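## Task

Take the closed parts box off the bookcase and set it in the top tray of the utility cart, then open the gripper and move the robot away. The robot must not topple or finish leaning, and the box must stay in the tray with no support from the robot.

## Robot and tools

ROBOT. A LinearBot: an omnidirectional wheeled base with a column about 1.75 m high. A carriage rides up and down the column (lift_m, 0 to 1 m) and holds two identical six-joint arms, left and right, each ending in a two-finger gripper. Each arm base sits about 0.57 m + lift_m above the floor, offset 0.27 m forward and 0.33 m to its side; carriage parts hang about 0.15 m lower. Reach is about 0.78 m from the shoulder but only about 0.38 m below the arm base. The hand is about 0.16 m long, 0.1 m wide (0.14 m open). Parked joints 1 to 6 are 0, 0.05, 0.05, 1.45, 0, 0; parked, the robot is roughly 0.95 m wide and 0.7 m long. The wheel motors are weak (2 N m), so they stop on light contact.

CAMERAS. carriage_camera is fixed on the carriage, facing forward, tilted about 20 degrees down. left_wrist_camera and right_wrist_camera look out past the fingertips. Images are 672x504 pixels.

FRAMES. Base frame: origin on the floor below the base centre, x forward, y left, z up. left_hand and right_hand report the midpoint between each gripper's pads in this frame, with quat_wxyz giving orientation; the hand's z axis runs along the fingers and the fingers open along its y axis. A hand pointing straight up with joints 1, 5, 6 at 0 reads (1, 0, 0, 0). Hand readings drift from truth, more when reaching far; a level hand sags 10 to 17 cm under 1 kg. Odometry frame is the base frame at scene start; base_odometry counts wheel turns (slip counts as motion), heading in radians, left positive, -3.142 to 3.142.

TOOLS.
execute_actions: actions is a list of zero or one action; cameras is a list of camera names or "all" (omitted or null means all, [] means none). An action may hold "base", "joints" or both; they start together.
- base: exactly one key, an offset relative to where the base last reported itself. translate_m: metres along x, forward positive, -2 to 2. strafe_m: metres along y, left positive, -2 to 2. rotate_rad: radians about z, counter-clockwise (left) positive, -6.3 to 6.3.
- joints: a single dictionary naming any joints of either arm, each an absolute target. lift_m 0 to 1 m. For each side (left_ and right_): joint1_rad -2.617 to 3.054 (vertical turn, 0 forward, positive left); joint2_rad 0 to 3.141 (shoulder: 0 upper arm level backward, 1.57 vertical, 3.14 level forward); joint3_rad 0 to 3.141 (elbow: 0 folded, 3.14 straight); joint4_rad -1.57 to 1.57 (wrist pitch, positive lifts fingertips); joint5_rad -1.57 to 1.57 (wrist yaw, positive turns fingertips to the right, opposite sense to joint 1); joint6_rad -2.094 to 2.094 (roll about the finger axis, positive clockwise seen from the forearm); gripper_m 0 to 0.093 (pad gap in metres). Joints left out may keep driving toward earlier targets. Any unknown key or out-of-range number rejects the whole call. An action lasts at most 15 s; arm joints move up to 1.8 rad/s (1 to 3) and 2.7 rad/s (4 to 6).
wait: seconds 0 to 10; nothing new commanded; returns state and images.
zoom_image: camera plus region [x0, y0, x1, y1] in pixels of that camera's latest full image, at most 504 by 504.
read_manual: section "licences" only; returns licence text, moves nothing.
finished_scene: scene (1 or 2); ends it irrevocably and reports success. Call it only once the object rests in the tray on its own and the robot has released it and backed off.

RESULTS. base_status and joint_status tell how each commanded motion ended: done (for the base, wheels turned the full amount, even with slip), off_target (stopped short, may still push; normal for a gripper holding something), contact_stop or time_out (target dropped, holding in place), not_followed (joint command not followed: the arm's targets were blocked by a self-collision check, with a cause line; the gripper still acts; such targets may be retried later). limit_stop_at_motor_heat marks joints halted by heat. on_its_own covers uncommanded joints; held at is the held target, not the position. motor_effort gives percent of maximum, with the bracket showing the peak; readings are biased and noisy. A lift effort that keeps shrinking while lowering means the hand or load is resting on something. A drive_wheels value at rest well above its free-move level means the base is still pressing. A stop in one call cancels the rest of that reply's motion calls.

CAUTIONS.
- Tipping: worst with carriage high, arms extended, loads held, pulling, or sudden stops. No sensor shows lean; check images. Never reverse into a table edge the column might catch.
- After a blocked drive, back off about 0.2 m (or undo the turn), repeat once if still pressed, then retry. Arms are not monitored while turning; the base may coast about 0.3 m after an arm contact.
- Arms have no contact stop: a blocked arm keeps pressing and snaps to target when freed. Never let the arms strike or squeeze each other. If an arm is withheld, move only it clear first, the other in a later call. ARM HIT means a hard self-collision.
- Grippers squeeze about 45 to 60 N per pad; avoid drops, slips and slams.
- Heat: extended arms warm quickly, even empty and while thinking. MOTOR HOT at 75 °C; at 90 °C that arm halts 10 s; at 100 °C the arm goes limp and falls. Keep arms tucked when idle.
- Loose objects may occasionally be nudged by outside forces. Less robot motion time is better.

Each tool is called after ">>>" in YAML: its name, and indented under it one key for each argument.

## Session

>>> execute_actions:
  actions: []
  cameras: ["carriage_camera"]

Scene clock: 0.00 s.
base_odometry: x=+0.000 y=+0.000 heading=+0.000 (m, m, rad; odometry frame)
base_status: not commanded
joint_positions: lift_m=+0.299 left_joint1_rad=+0.027 left_joint2_rad=+0.041 left_joint3_rad=+0.055 left_joint4_rad=+1.470 left_joint5_rad=-0.003 left_joint6_rad=+0.010 left_gripper_m=+0.094 right_joint1_rad=-0.004 right_joint2_rad=+0.036 right_joint3_rad=+0.061 right_joint4_rad=+1.416 right_joint5_rad=+0.021 right_joint6_rad=+0.036 right_gripper_m=+0.094
joint_status: not commanded
motor_effort: lift_m=+22 drive_wheels=+6 (%)
left_hand: x=+0.3029 y=+0.3509 z=+1.2967 quat_wxyz=(+0.999, -0.002, +0.044, +0.019) (m; base frame)
right_hand: x=+0.3126 y=-0.3536 z=+1.2967 quat_wxyz=(+0.998, +0.012, +0.065, +0.015) (m; base frame)
pictures: carriage_camera
Images, in order (width x height): carriage_camera 672x504.

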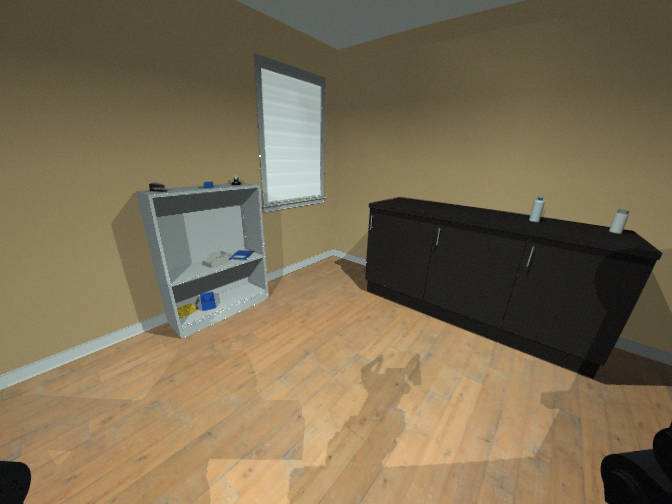

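>>> zoom_image:
  camera: "carriage_camera"
  region: [130, 165, 290, 345]

Region (130, 165, 290, 345) of carriage_camera's 672x504 image, scaled by 2.800, with more detail than that image has.

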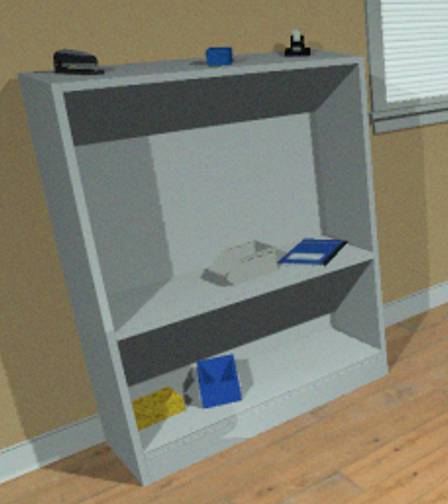

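>>> execute_actions:
  actions:
    - {"base":{"translate_m":1.7},"joints":{"lift_m":0.5}}
  cameras: ["carriage_camera"]

>>> execute_actions:
  actions:
    - {"base":{"rotate_rad":0.83}}
  cameras: ["carriage_camera"]

Scene clock: 12.07 s.
base_odometry: x=+1.700 y=+0.000 heading=+0.000 (m, m, rad; odometry frame)
base_status: done
joint_positions: lift_m=+0.500 left_joint1_rad=+0.027 left_joint2_rad=+0.041 left_joint3_rad=+0.055 left_joint4_rad=+1.470 left_joint5_rad=-0.003 left_joint6_rad=+0.010 left_gripper_m=+0.094 right_joint1_rad=-0.004 right_joint2_rad=+0.036 right_joint3_rad=+0.061 right_joint4_rad=+1.416 right_joint5_rad=+0.021 right_joint6_rad=+0.036 right_gripper_m=+0.094
joint_status: all done
motor_effort: lift_m=+24(28) drive_wheels=-4(37) (%)
left_hand: x=+0.3029 y=+0.3509 z=+1.4969 quat_wxyz=(+0.999, -0.002, +0.044, +0.019) (m; base frame)
right_hand: x=+0.3125 y=-0.3536 z=+1.4970 quat_wxyz=(+0.998, +0.012, +0.065, +0.015) (m; base frame)
pictures: carriage_camera
Images, in order (width x height): carriage_camera 672x504.

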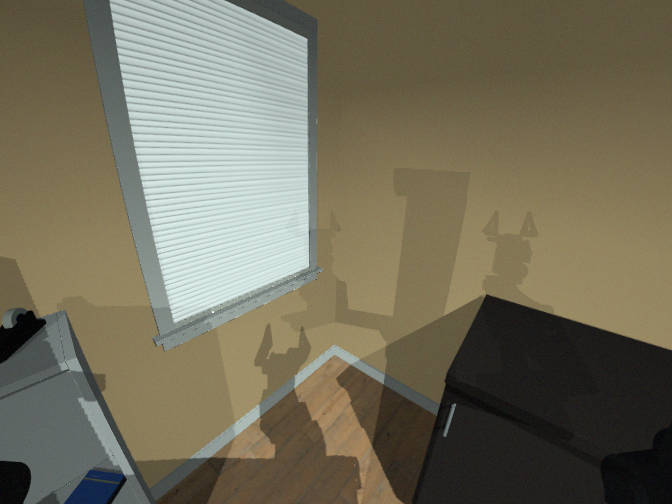

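Scene clock: 14.40 s.
base_odometry: x=+1.700 y=+0.000 heading=+0.828 (m, m, rad; odometry frame)
base_status: done
joint_positions: lift_m=+0.500 left_joint1_rad=+0.027 left_joint2_rad=+0.041 left_joint3_rad=+0.055 left_joint4_rad=+1.470 left_joint5_rad=-0.003 left_joint6_rad=+0.010 left_gripper_m=+0.094 right_joint1_rad=-0.004 right_joint2_rad=+0.036 right_joint3_rad=+0.061 right_joint4_rad=+1.416 right_joint5_rad=+0.021 right_joint6_rad=+0.036 right_gripper_m=+0.094
joint_status: not commanded
motor_effort: lift_m=+24(24) drive_wheels=+16(38) (%)
left_hand: x=+0.3029 y=+0.3509 z=+1.4969 quat_wxyz=(+0.999, -0.002, +0.044, +0.019) (m; base frame)
right_hand: x=+0.3125 y=-0.3536 z=+1.4970 quat_wxyz=(+0.998, +0.012, +0.065, +0.015) (m; base frame)
pictures: carriage_camera
Images, in order (width x height): carriage_camera 672x504.

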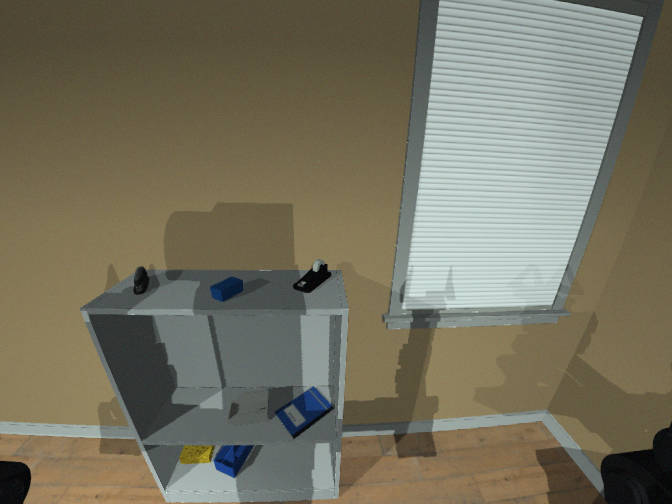

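>>> zoom_image:
  camera: "carriage_camera"
  region: [180, 260, 280, 320]

Region (180, 260, 280, 320) of carriage_camera's 672x504 image, scaled by 5.040, with more detail than that image has; it fills the top 302 rows of this view, and the rest is white.

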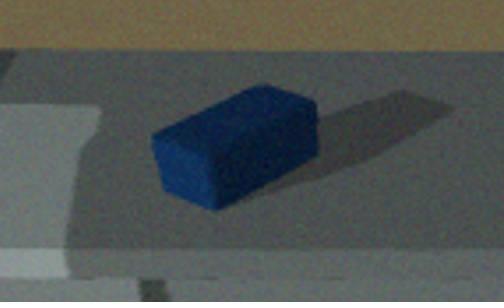

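>>> execute_actions:
  actions:
    - {"base":{"strafe_m":0.486}}
  cameras: []

>>> execute_actions:
  actions:
    - {"base":{"rotate_rad":-0.52},"joints":{"left_joint1_rad":0,"left_joint2_rad":1.6,"left_joint3_rad":0.9,"left_joint4_rad":0.25,"left_joint5_rad":0,"left_joint6_rad":0}}
  cameras: ["carriage_camera","left_wrist_camera"]

Scene clock: 30.60 s.
base_odometry: x=+1.342 y=+0.328 heading=+0.829 (m, m, rad; odometry frame)
base_status: done
joint_positions: lift_m=+0.500 left_joint1_rad=+0.027 left_joint2_rad=+0.041 left_joint3_rad=+0.055 left_joint4_rad=+1.470 left_joint5_rad=-0.003 left_joint6_rad=+0.010 left_gripper_m=+0.094 right_joint1_rad=-0.004 right_joint2_rad=+0.036 right_joint3_rad=+0.061 right_joint4_rad=+1.416 right_joint5_rad=+0.021 right_joint6_rad=+0.036 right_gripper_m=+0.094
joint_status: not commanded
motor_effort: lift_m=+24(24) drive_wheels=-8(41) (%)
left_hand: x=+0.3029 y=+0.3509 z=+1.4969 quat_wxyz=(+0.999, -0.002, +0.044, +0.019) (m; base frame)
right_hand: x=+0.3125 y=-0.3536 z=+1.4970 quat_wxyz=(+0.998, +0.012, +0.065, +0.015) (m; base frame)
pictures: none
No camera images: the call's "cameras" was empty. Leave "cameras" out to get every camera's image.

Scene clock: 32.50 s.
base_odometry: x=+1.342 y=+0.328 heading=+0.311 (m, m, rad; odometry frame)
base_status: done
joint_positions: lift_m=+0.500 left_joint1_rad=+0.009 left_joint2_rad=+1.600 left_joint3_rad=+0.886 left_joint4_rad=+0.250 left_joint5_rad=-0.003 left_joint6_rad=+0.003 left_gripper_m=+0.094 right_joint1_rad=-0.004 right_joint2_rad=+0.036 right_joint3_rad=+0.061 right_joint4_rad=+1.415 right_joint5_rad=+0.021 right_joint6_rad=+0.036 right_gripper_m=+0.094
joint_status: all done
motor_effort: lift_m=+24(24) drive_wheels=+16(32) (%)
left_hand: x=+0.7533 y=+0.3546 z=+1.2167 quat_wxyz=(+0.526, -0.003, +0.850, +0.004) (m; base frame)
right_hand: x=+0.3129 y=-0.3536 z=+1.4970 quat_wxyz=(+0.998, +0.012, +0.065, +0.015) (m; base frame)
pictures: carriage_camera, left_wrist_camera
Images, in order (width x height): carriage_camera 672x504, left_wrist_camera 672x504.

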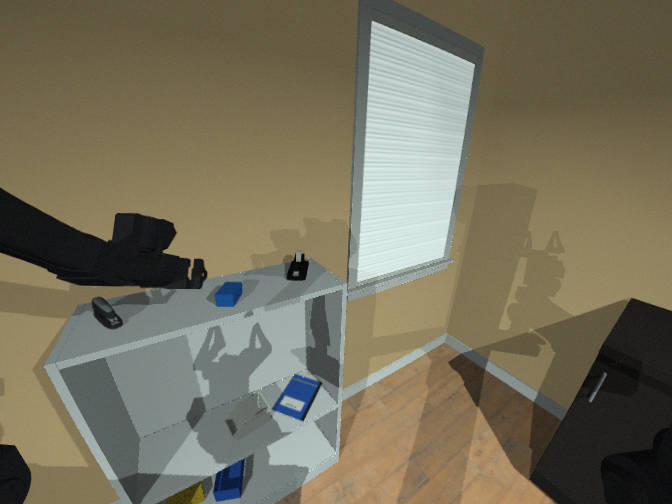

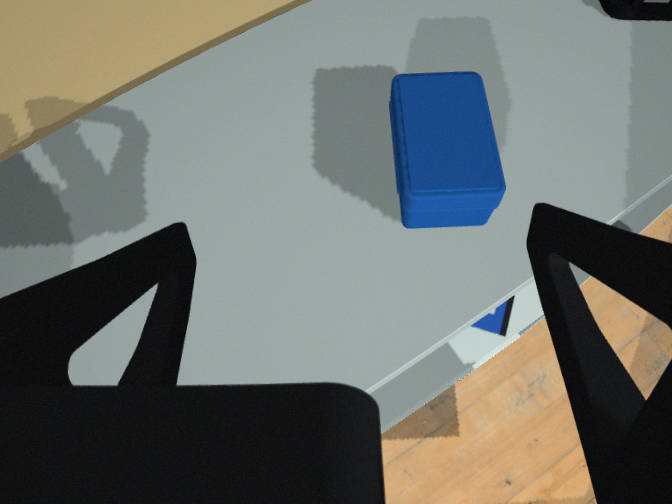

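>>> execute_actions:
  actions:
    - {"base":{"strafe_m":-0.047},"joints":{"lift_m":0.41}}
  cameras: ["carriage_camera","left_wrist_camera"]

Scene clock: 37.87 s.
base_odometry: x=+1.356 y=+0.283 heading=+0.310 (m, m, rad; odometry frame)
base_status: done
joint_positions: lift_m=+0.410 left_joint1_rad=+0.005 left_joint2_rad=+1.599 left_joint3_rad=+0.886 left_joint4_rad=+0.249 left_joint5_rad=-0.003 left_joint6_rad=+0.003 left_gripper_m=+0.094 right_joint1_rad=-0.004 right_joint2_rad=+0.036 right_joint3_rad=+0.061 right_joint4_rad=+1.415 right_joint5_rad=+0.021 right_joint6_rad=+0.036 right_gripper_m=+0.094
joint_status: all done
motor_effort: lift_m=+19(20) drive_wheels=-13(38) (%)
left_hand: x=+0.7532 y=+0.3528 z=+1.1271 quat_wxyz=(+0.526, -0.002, +0.851, +0.003) (m; base frame)
right_hand: x=+0.3129 y=-0.3536 z=+1.4075 quat_wxyz=(+0.998, +0.012, +0.065, +0.015) (m; base frame)
pictures: carriage_camera, left_wrist_camera
Images, in order (width x height): carriage_camera 672x504, left_wrist_camera 672x504.

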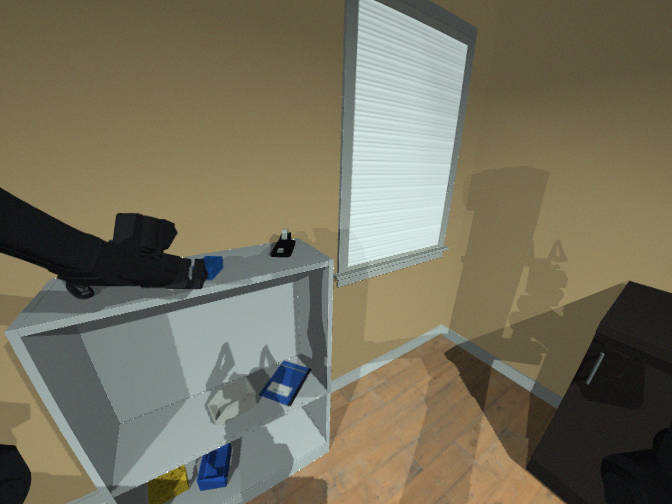

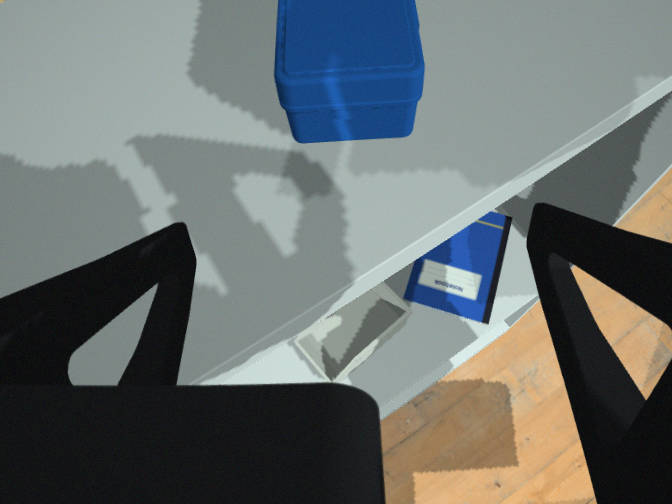

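>>> execute_actions:
  actions:
    - {"base":{"translate_m":0.1}}
  cameras: ["carriage_camera","left_wrist_camera"]

Scene clock: 41.33 s.
base_odometry: x=+1.452 y=+0.313 heading=+0.309 (m, m, rad; odometry frame)
base_status: done
joint_positions: lift_m=+0.410 left_joint1_rad=+0.005 left_joint2_rad=+1.599 left_joint3_rad=+0.886 left_joint4_rad=+0.249 left_joint5_rad=-0.003 left_joint6_rad=+0.003 left_gripper_m=+0.094 right_joint1_rad=-0.004 right_joint2_rad=+0.036 right_joint3_rad=+0.061 right_joint4_rad=+1.416 right_joint5_rad=+0.021 right_joint6_rad=+0.036 right_gripper_m=+0.094
joint_status: not commanded
motor_effort: lift_m=+19(19) drive_wheels=-8(32) (%)
left_hand: x=+0.7532 y=+0.3526 z=+1.1271 quat_wxyz=(+0.526, -0.002, +0.851, +0.003) (m; base frame)
right_hand: x=+0.3125 y=-0.3536 z=+1.4075 quat_wxyz=(+0.998, +0.012, +0.065, +0.015) (m; base frame)
pictures: carriage_camera, left_wrist_camera
Images, in order (width x height): carriage_camera 672x504, left_wrist_camera 672x504.

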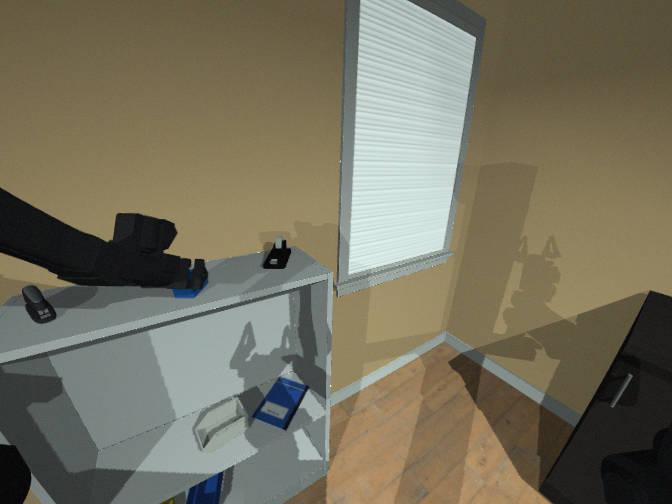

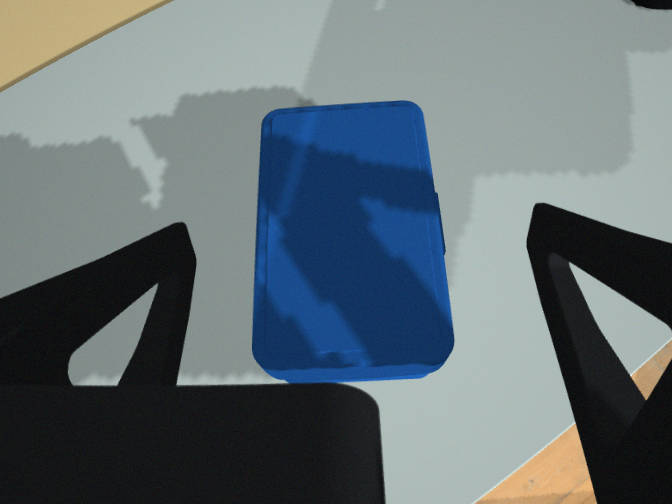

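>>> execute_actions:
  actions:
    - {"base":{"translate_m":0.02},"joints":{"lift_m":0.378}}
  cameras: ["carriage_camera","left_wrist_camera"]

Scene clock: 44.27 s.
base_odometry: x=+1.471 y=+0.319 heading=+0.308 (m, m, rad; odometry frame)
base_status: done
joint_positions: lift_m=+0.378 left_joint1_rad=+0.005 left_joint2_rad=+1.600 left_joint3_rad=+0.886 left_joint4_rad=+0.247 left_joint5_rad=-0.003 left_joint6_rad=+0.003 left_gripper_m=+0.094 right_joint1_rad=-0.004 right_joint2_rad=+0.036 right_joint3_rad=+0.061 right_joint4_rad=+1.416 right_joint5_rad=+0.021 right_joint6_rad=+0.036 right_gripper_m=+0.094
joint_status: all done
motor_effort: lift_m=+20(20) drive_wheels=-6(42) (%)
left_hand: x=+0.7530 y=+0.3526 z=+1.0942 quat_wxyz=(+0.524, -0.002, +0.851, +0.003) (m; base frame)
right_hand: x=+0.3125 y=-0.3536 z=+1.3755 quat_wxyz=(+0.998, +0.012, +0.065, +0.015) (m; base frame)
pictures: carriage_camera, left_wrist_camera
Images, in order (width x height): carriage_camera 672x504, left_wrist_camera 672x504.

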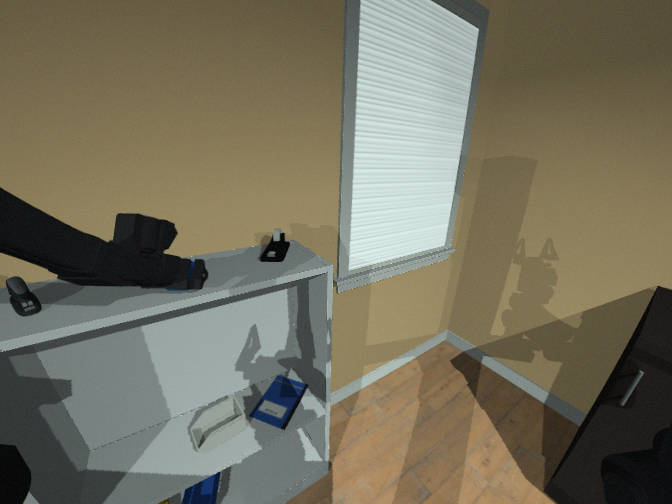

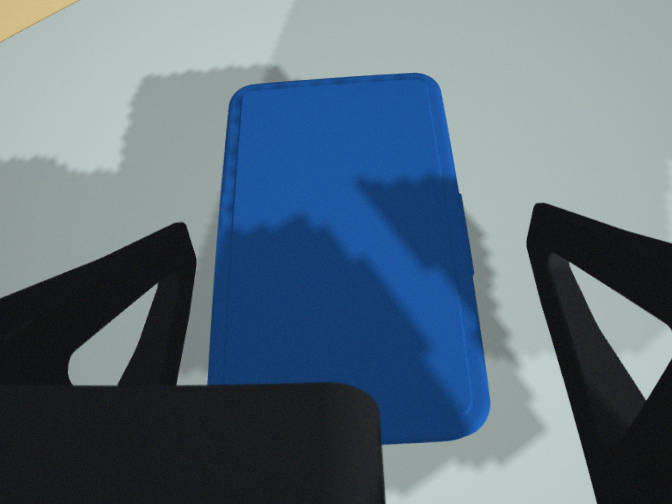

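Close and lift.

>>> execute_actions:
  actions:
    - {"joints":{"left_gripper_m":0.03}}
  cameras: ["left_wrist_camera"]

>>> execute_actions:
  actions:
    - {"joints":{"lift_m":0.47}}
  cameras: ["left_wrist_camera","carriage_camera"]

Scene clock: 48.23 s.
base_odometry: x=+1.471 y=+0.319 heading=+0.308 (m, m, rad; odometry frame)
base_status: not commanded
joint_positions: lift_m=+0.378 left_joint1_rad=+0.005 left_joint2_rad=+1.600 left_joint3_rad=+0.886 left_joint4_rad=+0.247 left_joint5_rad=-0.003 left_joint6_rad=+0.003 left_gripper_m=+0.057 right_joint1_rad=-0.004 right_joint2_rad=+0.036 right_joint3_rad=+0.061 right_joint4_rad=+1.416 right_joint5_rad=+0.021 right_joint6_rad=+0.036 right_gripper_m=+0.094
joint_status: left_gripper_m off_target (ended at +0.057, target +0.030)
motor_effort: lift_m=+20(20) drive_wheels=-6(6) (%)
left_hand: x=+0.7530 y=+0.3527 z=+1.0942 quat_wxyz=(+0.524, -0.002, +0.851, +0.003) (m; base frame)
right_hand: x=+0.3125 y=-0.3536 z=+1.3755 quat_wxyz=(+0.998, +0.012, +0.065, +0.015) (m; base frame)
pictures: left_wrist_camera
Images, in order (width x height): left_wrist_camera 672x504.

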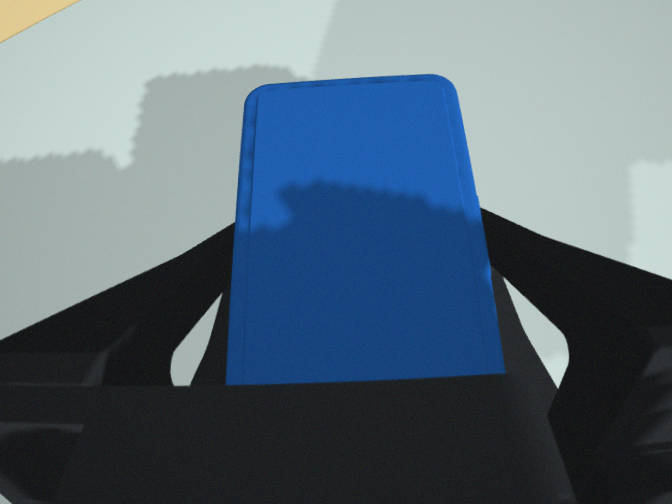

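Scene clock: 49.13 s.
base_odometry: x=+1.471 y=+0.319 heading=+0.308 (m, m, rad; odometry frame)
base_status: not commanded
joint_positions: lift_m=+0.470 left_joint1_rad=+0.005 left_joint2_rad=+1.601 left_joint3_rad=+0.886 left_joint4_rad=+0.244 left_joint5_rad=-0.003 left_joint6_rad=+0.003 left_gripper_m=+0.057 right_joint1_rad=-0.004 right_joint2_rad=+0.036 right_joint3_rad=+0.061 right_joint4_rad=+1.416 right_joint5_rad=+0.021 right_joint6_rad=+0.036 right_gripper_m=+0.094
joint_status: all done
motor_effort: lift_m=+24(29) drive_wheels=-6(6) (%)
left_hand: x=+0.7527 y=+0.3527 z=+1.1846 quat_wxyz=(+0.523, -0.002, +0.853, +0.003) (m; base frame)
right_hand: x=+0.3126 y=-0.3536 z=+1.4670 quat_wxyz=(+0.998, +0.012, +0.065, +0.015) (m; base frame)
pictures: carriage_camera, left_wrist_camera
Images, in order (width x height): carriage_camera 672x504, left_wrist_camera 672x504.

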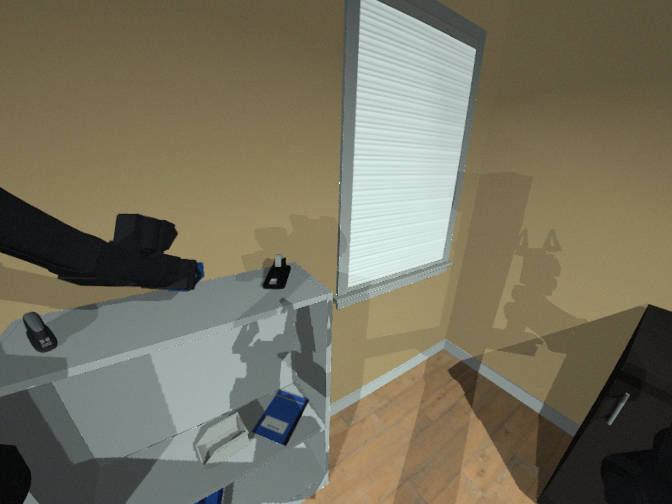

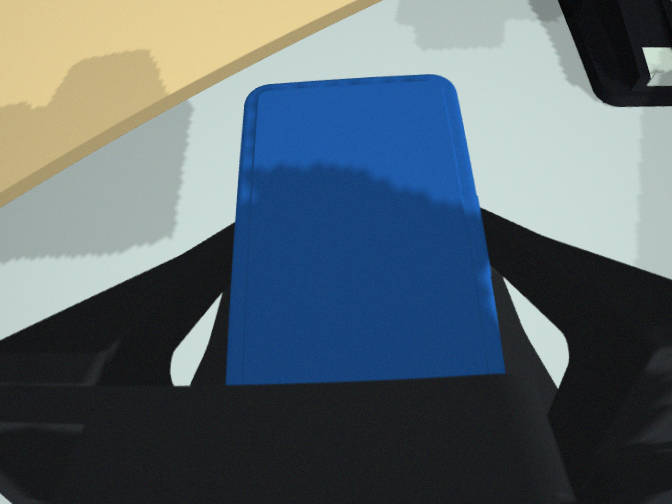

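>>> execute_actions:
  actions:
    - {"base":{"translate_m":-0.4}}
  cameras: []

>>> execute_actions:
  actions:
    - {"base":{"rotate_rad":-2.62}}
  cameras: ["carriage_camera"]

Scene clock: 54.50 s.
base_odometry: x=+1.089 y=+0.197 heading=+0.308 (m, m, rad; odometry frame)
base_status: done
joint_positions: lift_m=+0.470 left_joint1_rad=+0.005 left_joint2_rad=+1.601 left_joint3_rad=+0.886 left_joint4_rad=+0.244 left_joint5_rad=-0.003 left_joint6_rad=+0.003 left_gripper_m=+0.057 right_joint1_rad=-0.004 right_joint2_rad=+0.036 right_joint3_rad=+0.061 right_joint4_rad=+1.415 right_joint5_rad=+0.021 right_joint6_rad=+0.036 right_gripper_m=+0.094
joint_status: not commanded
motor_effort: lift_m=+24(24) drive_wheels=-3(46) (%)
left_hand: x=+0.7527 y=+0.3527 z=+1.1846 quat_wxyz=(+0.523, -0.002, +0.853, +0.003) (m; base frame)
right_hand: x=+0.3128 y=-0.3536 z=+1.4670 quat_wxyz=(+0.998, +0.012, +0.065, +0.015) (m; base frame)
pictures: none
No camera images: the call's "cameras" was empty. Leave "cameras" out to get every camera's image.

Scene clock: 58.43 s.
base_odometry: x=+1.090 y=+0.197 heading=-2.311 (m, m, rad; odometry frame)
base_status: done
joint_positions: lift_m=+0.470 left_joint1_rad=+0.005 left_joint2_rad=+1.601 left_joint3_rad=+0.886 left_joint4_rad=+0.244 left_joint5_rad=-0.003 left_joint6_rad=+0.003 left_gripper_m=+0.057 right_joint1_rad=-0.004 right_joint2_rad=+0.036 right_joint3_rad=+0.061 right_joint4_rad=+1.414 right_joint5_rad=+0.021 right_joint6_rad=+0.036 right_gripper_m=+0.094
joint_status: not commanded
motor_effort: lift_m=+24(24) drive_wheels=+16(48) (%)
left_hand: x=+0.7527 y=+0.3527 z=+1.1846 quat_wxyz=(+0.523, -0.002, +0.853, +0.003) (m; base frame)
right_hand: x=+0.3131 y=-0.3536 z=+1.4669 quat_wxyz=(+0.998, +0.012, +0.066, +0.015) (m; base frame)
pictures: carriage_camera
Images, in order (width x height): carriage_camera 672x504.

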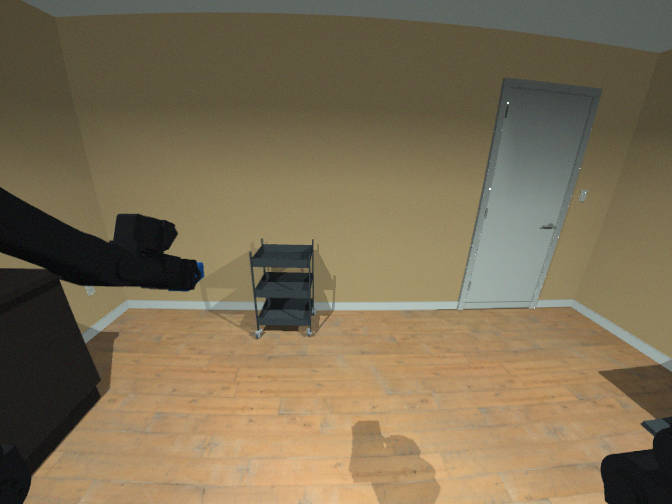

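>>> execute_actions:
  actions:
    - {"base":{"translate_m":1.05},"joints":{"left_joint1_rad":0.15,"left_joint2_rad":1.8,"left_joint4_rad":0.46,"lift_m":0.35}}
  cameras: ["carriage_camera","left_wrist_camera"]

Scene clock: 66.67 s.
base_odometry: x=+0.380 y=-0.577 heading=-2.312 (m, m, rad; odometry frame)
base_status: done
joint_positions: lift_m=+0.350 left_joint1_rad=+0.155 left_joint2_rad=+1.812 left_joint3_rad=+0.893 left_joint4_rad=+0.435 left_joint5_rad=-0.002 left_joint6_rad=+0.003 left_gripper_m=+0.057 right_joint1_rad=-0.004 right_joint2_rad=+0.036 right_joint3_rad=+0.061 right_joint4_rad=+1.416 right_joint5_rad=+0.021 right_joint6_rad=+0.036 right_gripper_m=+0.094
joint_status: all done
motor_effort: lift_m=+20(21) drive_wheels=-10(47) (%)
left_hand: x=+0.7723 y=+0.4271 z=+1.0118 quat_wxyz=(+0.516, -0.066, +0.853, +0.042) (m; base frame)
right_hand: x=+0.3127 y=-0.3536 z=+1.3474 quat_wxyz=(+0.998, +0.012, +0.065, +0.015) (m; base frame)
pictures: carriage_camera, left_wrist_camera
Images, in order (width x height): carriage_camera 672x504, left_wrist_camera 672x504.

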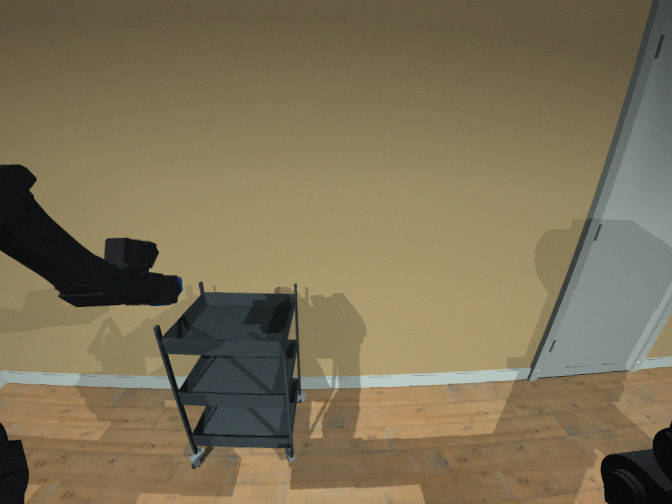

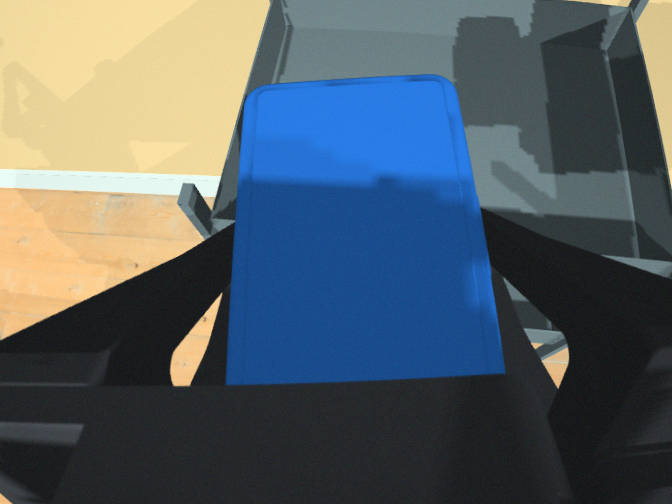

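>>> execute_actions:
  actions:
    - {"base":{"translate_m":0.35},"joints":{"left_joint1_rad":0.1,"lift_m":0.2}}
  cameras: ["carriage_camera","left_wrist_camera"]

>>> execute_actions:
  actions:
    - {"joints":{"lift_m":0.09}}
  cameras: ["carriage_camera","left_wrist_camera"]

Scene clock: 74.40 s.
base_odometry: x=+0.144 y=-0.835 heading=-2.313 (m, m, rad; odometry frame)
base_status: done
joint_positions: lift_m=+0.200 left_joint1_rad=+0.102 left_joint2_rad=+1.803 left_joint3_rad=+0.893 left_joint4_rad=+0.445 left_joint5_rad=-0.002 left_joint6_rad=+0.003 left_gripper_m=+0.057 right_joint1_rad=-0.004 right_joint2_rad=+0.036 right_joint3_rad=+0.061 right_joint4_rad=+1.417 right_joint5_rad=+0.021 right_joint6_rad=+0.036 right_gripper_m=+0.094
joint_status: all done
motor_effort: lift_m=+20(18) drive_wheels=-9(45) (%)
left_hand: x=+0.7768 y=+0.4010 z=+0.8681 quat_wxyz=(+0.524, -0.043, +0.850, +0.028) (m; base frame)
right_hand: x=+0.3123 y=-0.3536 z=+1.1976 quat_wxyz=(+0.998, +0.012, +0.064, +0.015) (m; base frame)
pictures: carriage_camera, left_wrist_camera
Images, in order (width x height): carriage_camera 672x504, left_wrist_camera 672x504.

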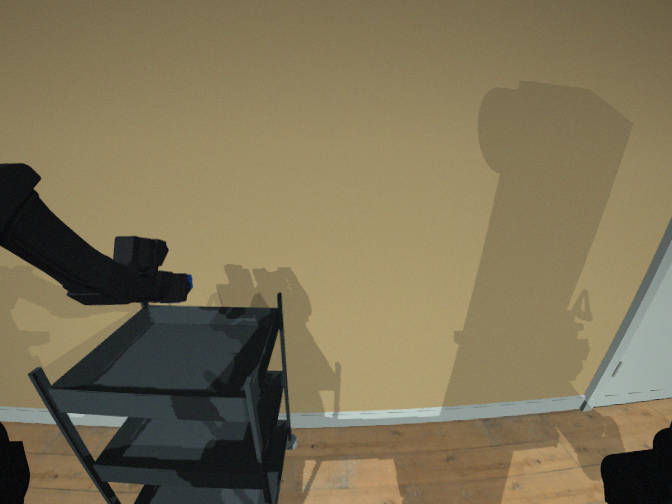

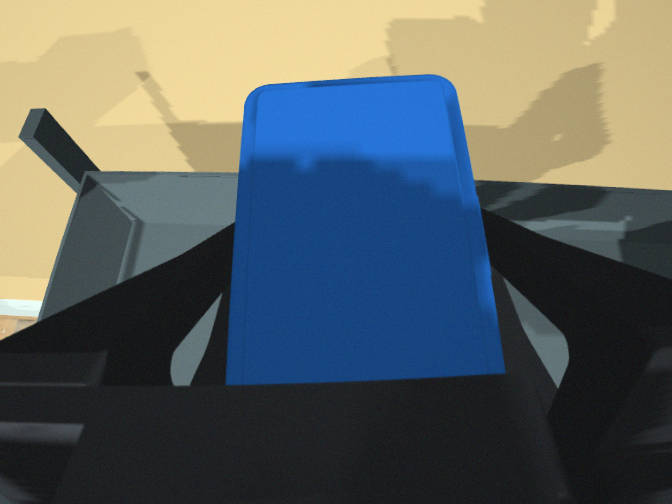

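Scene clock: 75.37 s.
base_odometry: x=+0.144 y=-0.835 heading=-2.313 (m, m, rad; odometry frame)
base_status: not commanded
joint_positions: lift_m=+0.090 left_joint1_rad=+0.102 left_joint2_rad=+1.803 left_joint3_rad=+0.893 left_joint4_rad=+0.448 left_joint5_rad=-0.002 left_joint6_rad=+0.003 left_gripper_m=+0.057 right_joint1_rad=-0.004 right_joint2_rad=+0.036 right_joint3_rad=+0.061 right_joint4_rad=+1.417 right_joint5_rad=+0.021 right_joint6_rad=+0.036 right_gripper_m=+0.094
joint_status: all done
motor_effort: lift_m=+20(20) drive_wheels=-7(10) (%)
left_hand: x=+0.7772 y=+0.4010 z=+0.7590 quat_wxyz=(+0.526, -0.043, +0.849, +0.028) (m; base frame)
right_hand: x=+0.3123 y=-0.3536 z=+1.0875 quat_wxyz=(+0.998, +0.012, +0.064, +0.015) (m; base frame)
pictures: carriage_camera, left_wrist_camera
Images, in order (width x height): carriage_camera 672x504, left_wrist_camera 672x504.

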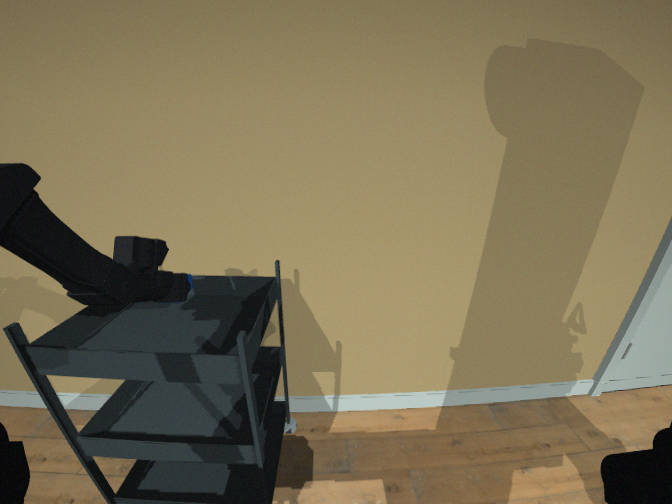

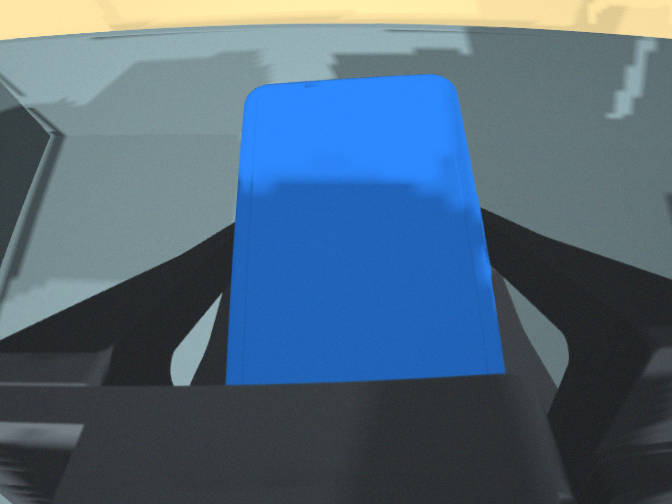

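>>> execute_actions:
  actions:
    - {"base":{"translate_m":-0.03}}
  cameras: []

>>> execute_actions:
  actions:
    - {"joints":{"lift_m":0.045}}
  cameras: ["carriage_camera","left_wrist_camera"]

>>> execute_actions:
  actions:
    - {"joints":{"lift_m":0.028}}
  cameras: ["carriage_camera","left_wrist_camera"]

Scene clock: 79.47 s.
base_odometry: x=+0.164 y=-0.813 heading=-2.313 (m, m, rad; odometry frame)
base_status: done
joint_positions: lift_m=+0.090 left_joint1_rad=+0.102 left_joint2_rad=+1.803 left_joint3_rad=+0.893 left_joint4_rad=+0.448 left_joint5_rad=-0.002 left_joint6_rad=+0.003 left_gripper_m=+0.057 right_joint1_rad=-0.004 right_joint2_rad=+0.036 right_joint3_rad=+0.061 right_joint4_rad=+1.416 right_joint5_rad=+0.021 right_joint6_rad=+0.036 right_gripper_m=+0.094
joint_status: not commanded
motor_effort: lift_m=+20(20) drive_wheels=+4(41) (%)
left_hand: x=+0.7772 y=+0.4008 z=+0.7590 quat_wxyz=(+0.526, -0.043, +0.849, +0.028) (m; base frame)
right_hand: x=+0.3125 y=-0.3536 z=+1.0875 quat_wxyz=(+0.998, +0.012, +0.065, +0.015) (m; base frame)
pictures: none
No camera images: the call's "cameras" was empty. Leave "cameras" out to get every camera's image.

Scene clock: 80.17 s.
base_odometry: x=+0.164 y=-0.813 heading=-2.313 (m, m, rad; odometry frame)
base_status: not commanded
joint_positions: lift_m=+0.045 left_joint1_rad=+0.102 left_joint2_rad=+1.805 left_joint3_rad=+0.893 left_joint4_rad=+0.447 left_joint5_rad=-0.002 left_joint6_rad=+0.003 left_gripper_m=+0.057 right_joint1_rad=-0.004 right_joint2_rad=+0.036 right_joint3_rad=+0.061 right_joint4_rad=+1.416 right_joint5_rad=+0.021 right_joint6_rad=+0.036 right_gripper_m=+0.094
joint_status: all done
motor_effort: lift_m=+20(20) drive_wheels=+4(4) (%)
left_hand: x=+0.7771 y=+0.4008 z=+0.7128 quat_wxyz=(+0.525, -0.043, +0.850, +0.028) (m; base frame)
right_hand: x=+0.3125 y=-0.3536 z=+1.0425 quat_wxyz=(+0.998, +0.012, +0.065, +0.015) (m; base frame)
pictures: carriage_camera, left_wrist_camera
Images, in order (width x height): carriage_camera 672x504, left_wrist_camera 672x504.

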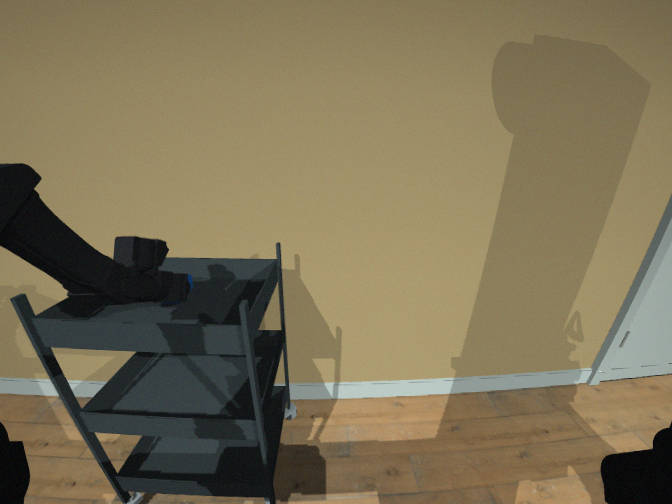

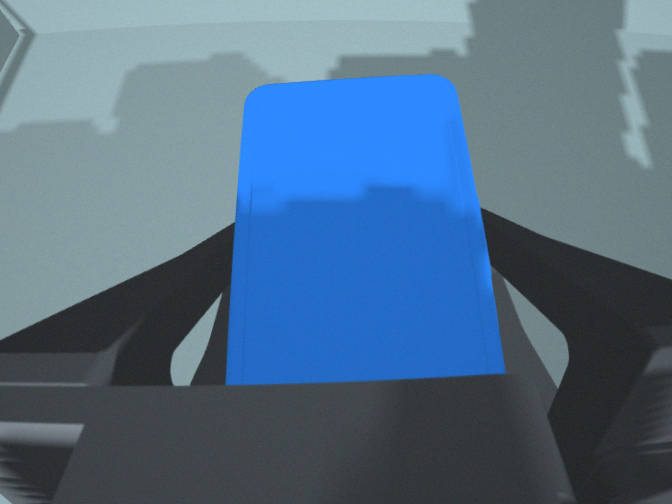

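Scene clock: 80.73 s.
base_odometry: x=+0.164 y=-0.813 heading=-2.313 (m, m, rad; odometry frame)
base_status: not commanded
joint_positions: lift_m=+0.028 left_joint1_rad=+0.102 left_joint2_rad=+1.804 left_joint3_rad=+0.893 left_joint4_rad=+0.454 left_joint5_rad=-0.001 left_joint6_rad=+0.002 left_gripper_m=+0.057 right_joint1_rad=-0.004 right_joint2_rad=+0.036 right_joint3_rad=+0.061 right_joint4_rad=+1.417 right_joint5_rad=+0.021 right_joint6_rad=+0.036 right_gripper_m=+0.094
joint_status: all done
motor_effort: lift_m=+20(21) drive_wheels=+3(5) (%)
left_hand: x=+0.7779 y=+0.4008 z=+0.6978 quat_wxyz=(+0.528, -0.043, +0.848, +0.028) (m; base frame)
right_hand: x=+0.3124 y=-0.3536 z=+1.0255 quat_wxyz=(+0.998, +0.012, +0.064, +0.015) (m; base frame)
pictures: carriage_camera, left_wrist_camera
Images, in order (width x height): carriage_camera 672x504, left_wrist_camera 672x504.

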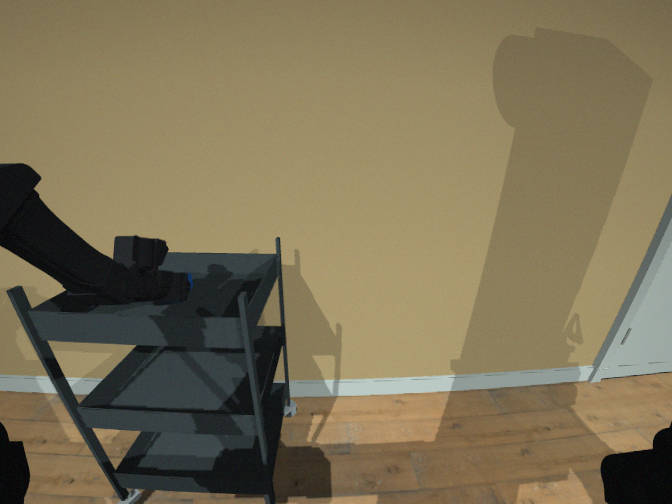

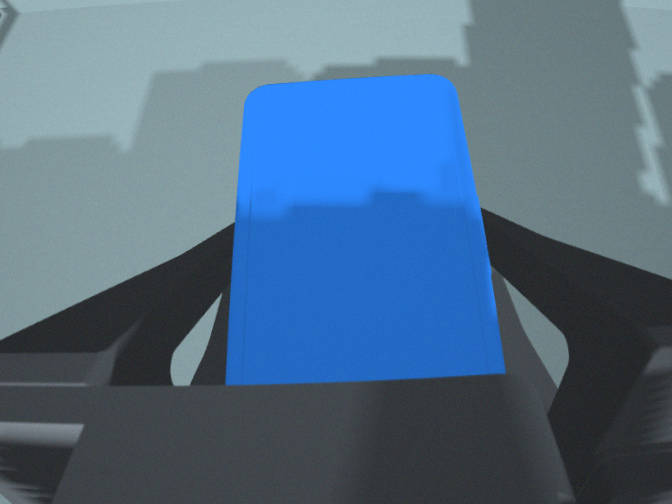

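Touched down.

>>> execute_actions:
  actions:
    - {"joints":{"left_gripper_m":0.093}}
  cameras: ["left_wrist_camera"]

>>> execute_actions:
  actions:
    - {"joints":{"lift_m":0.25}}
  cameras: ["left_wrist_camera"]

>>> execute_actions:
  actions:
    - {"base":{"translate_m":-0.5},"joints":{"left_joint1_rad":0,"left_joint2_rad":0.05,"left_joint3_rad":0.05,"left_joint4_rad":1.45}}
  cameras: ["carriage_camera"]

Scene clock: 86.73 s.
base_odometry: x=+0.164 y=-0.813 heading=-2.313 (m, m, rad; odometry frame)
base_status: not commanded
joint_positions: lift_m=+0.028 left_joint1_rad=+0.102 left_joint2_rad=+1.804 left_joint3_rad=+0.893 left_joint4_rad=+0.454 left_joint5_rad=-0.001 left_joint6_rad=+0.002 left_gripper_m=+0.093 right_joint1_rad=-0.004 right_joint2_rad=+0.036 right_joint3_rad=+0.061 right_joint4_rad=+1.417 right_joint5_rad=+0.021 right_joint6_rad=+0.036 right_gripper_m=+0.094
joint_status: all done
motor_effort: lift_m=+20(20) drive_wheels=+3(3) (%)
left_hand: x=+0.7779 y=+0.4008 z=+0.6978 quat_wxyz=(+0.528, -0.043, +0.848, +0.028) (m; base frame)
right_hand: x=+0.3124 y=-0.3536 z=+1.0255 quat_wxyz=(+0.998, +0.012, +0.064, +0.015) (m; base frame)
pictures: left_wrist_camera
Images, in order (width x height): left_wrist_camera 672x504.

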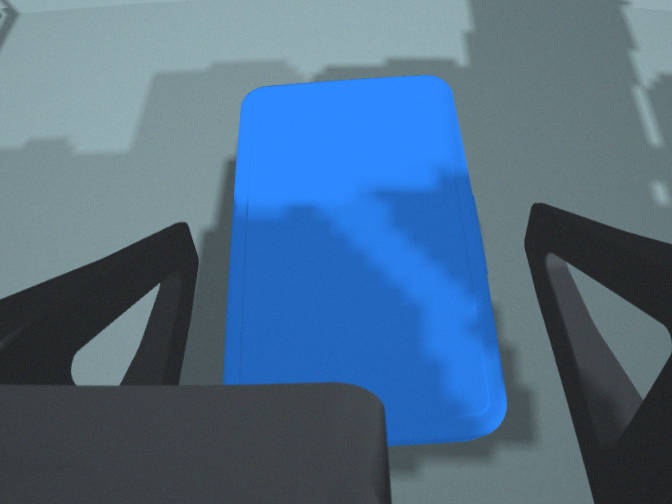

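Scene clock: 88.17 s.
base_odometry: x=+0.164 y=-0.813 heading=-2.313 (m, m, rad; odometry frame)
base_status: not commanded
joint_positions: lift_m=+0.250 left_joint1_rad=+0.102 left_joint2_rad=+1.800 left_joint3_rad=+0.893 left_joint4_rad=+0.460 left_joint5_rad=-0.001 left_joint6_rad=+0.002 left_gripper_m=+0.093 right_joint1_rad=-0.004 right_joint2_rad=+0.036 right_joint3_rad=+0.061 right_joint4_rad=+1.416 right_joint5_rad=+0.021 right_joint6_rad=+0.036 right_gripper_m=+0.094
joint_status: all done
motor_effort: lift_m=+24(29) drive_wheels=+3(4) (%)
left_hand: x=+0.7785 y=+0.4009 z=+0.9222 quat_wxyz=(+0.532, -0.043, +0.845, +0.028) (m; base frame)
right_hand: x=+0.3125 y=-0.3536 z=+1.2470 quat_wxyz=(+0.998, +0.012, +0.065, +0.015) (m; base frame)
pictures: left_wrist_camera
Images, in order (width x height): left_wrist_camera 672x504.

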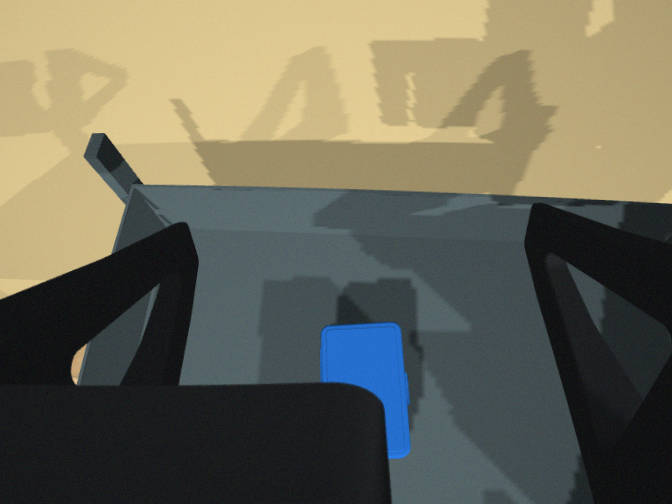

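Scene clock: 91.40 s.
base_odometry: x=+0.502 y=-0.444 heading=-2.314 (m, m, rad; odometry frame)
base_status: done
joint_positions: lift_m=+0.250 left_joint1_rad=-0.005 left_joint2_rad=+0.057 left_joint3_rad=+0.070 left_joint4_rad=+1.448 left_joint5_rad=+0.001 left_joint6_rad=+0.002 left_gripper_m=+0.093 right_joint1_rad=-0.004 right_joint2_rad=+0.036 right_joint3_rad=+0.061 right_joint4_rad=+1.416 right_joint5_rad=+0.021 right_joint6_rad=+0.036 right_gripper_m=+0.094
joint_status: all done
motor_effort: lift_m=+24(24) drive_wheels=-9(42) (%)
left_hand: x=+0.3088 y=+0.3495 z=+1.2503 quat_wxyz=(+0.998, +0.001, +0.055, -0.001) (m; base frame)
right_hand: x=+0.3126 y=-0.3536 z=+1.2470 quat_wxyz=(+0.998, +0.012, +0.065, +0.015) (m; base frame)
pictures: carriage_camera
Images, in order (width x height): carriage_camera 672x504.

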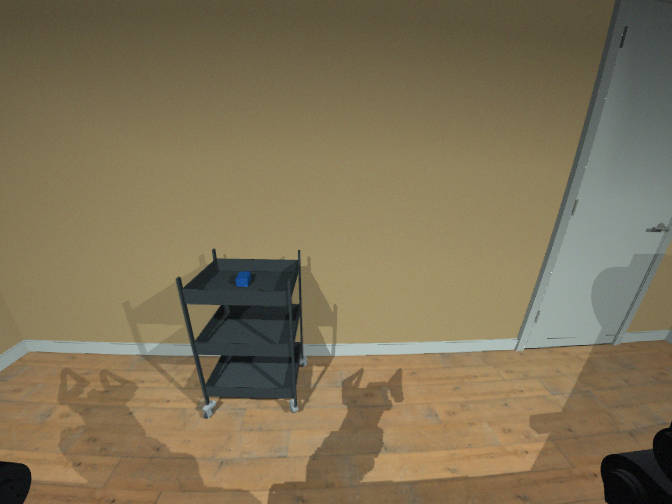

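>>> finished_scene:
  scene: 2

The scene is finished: the task was done.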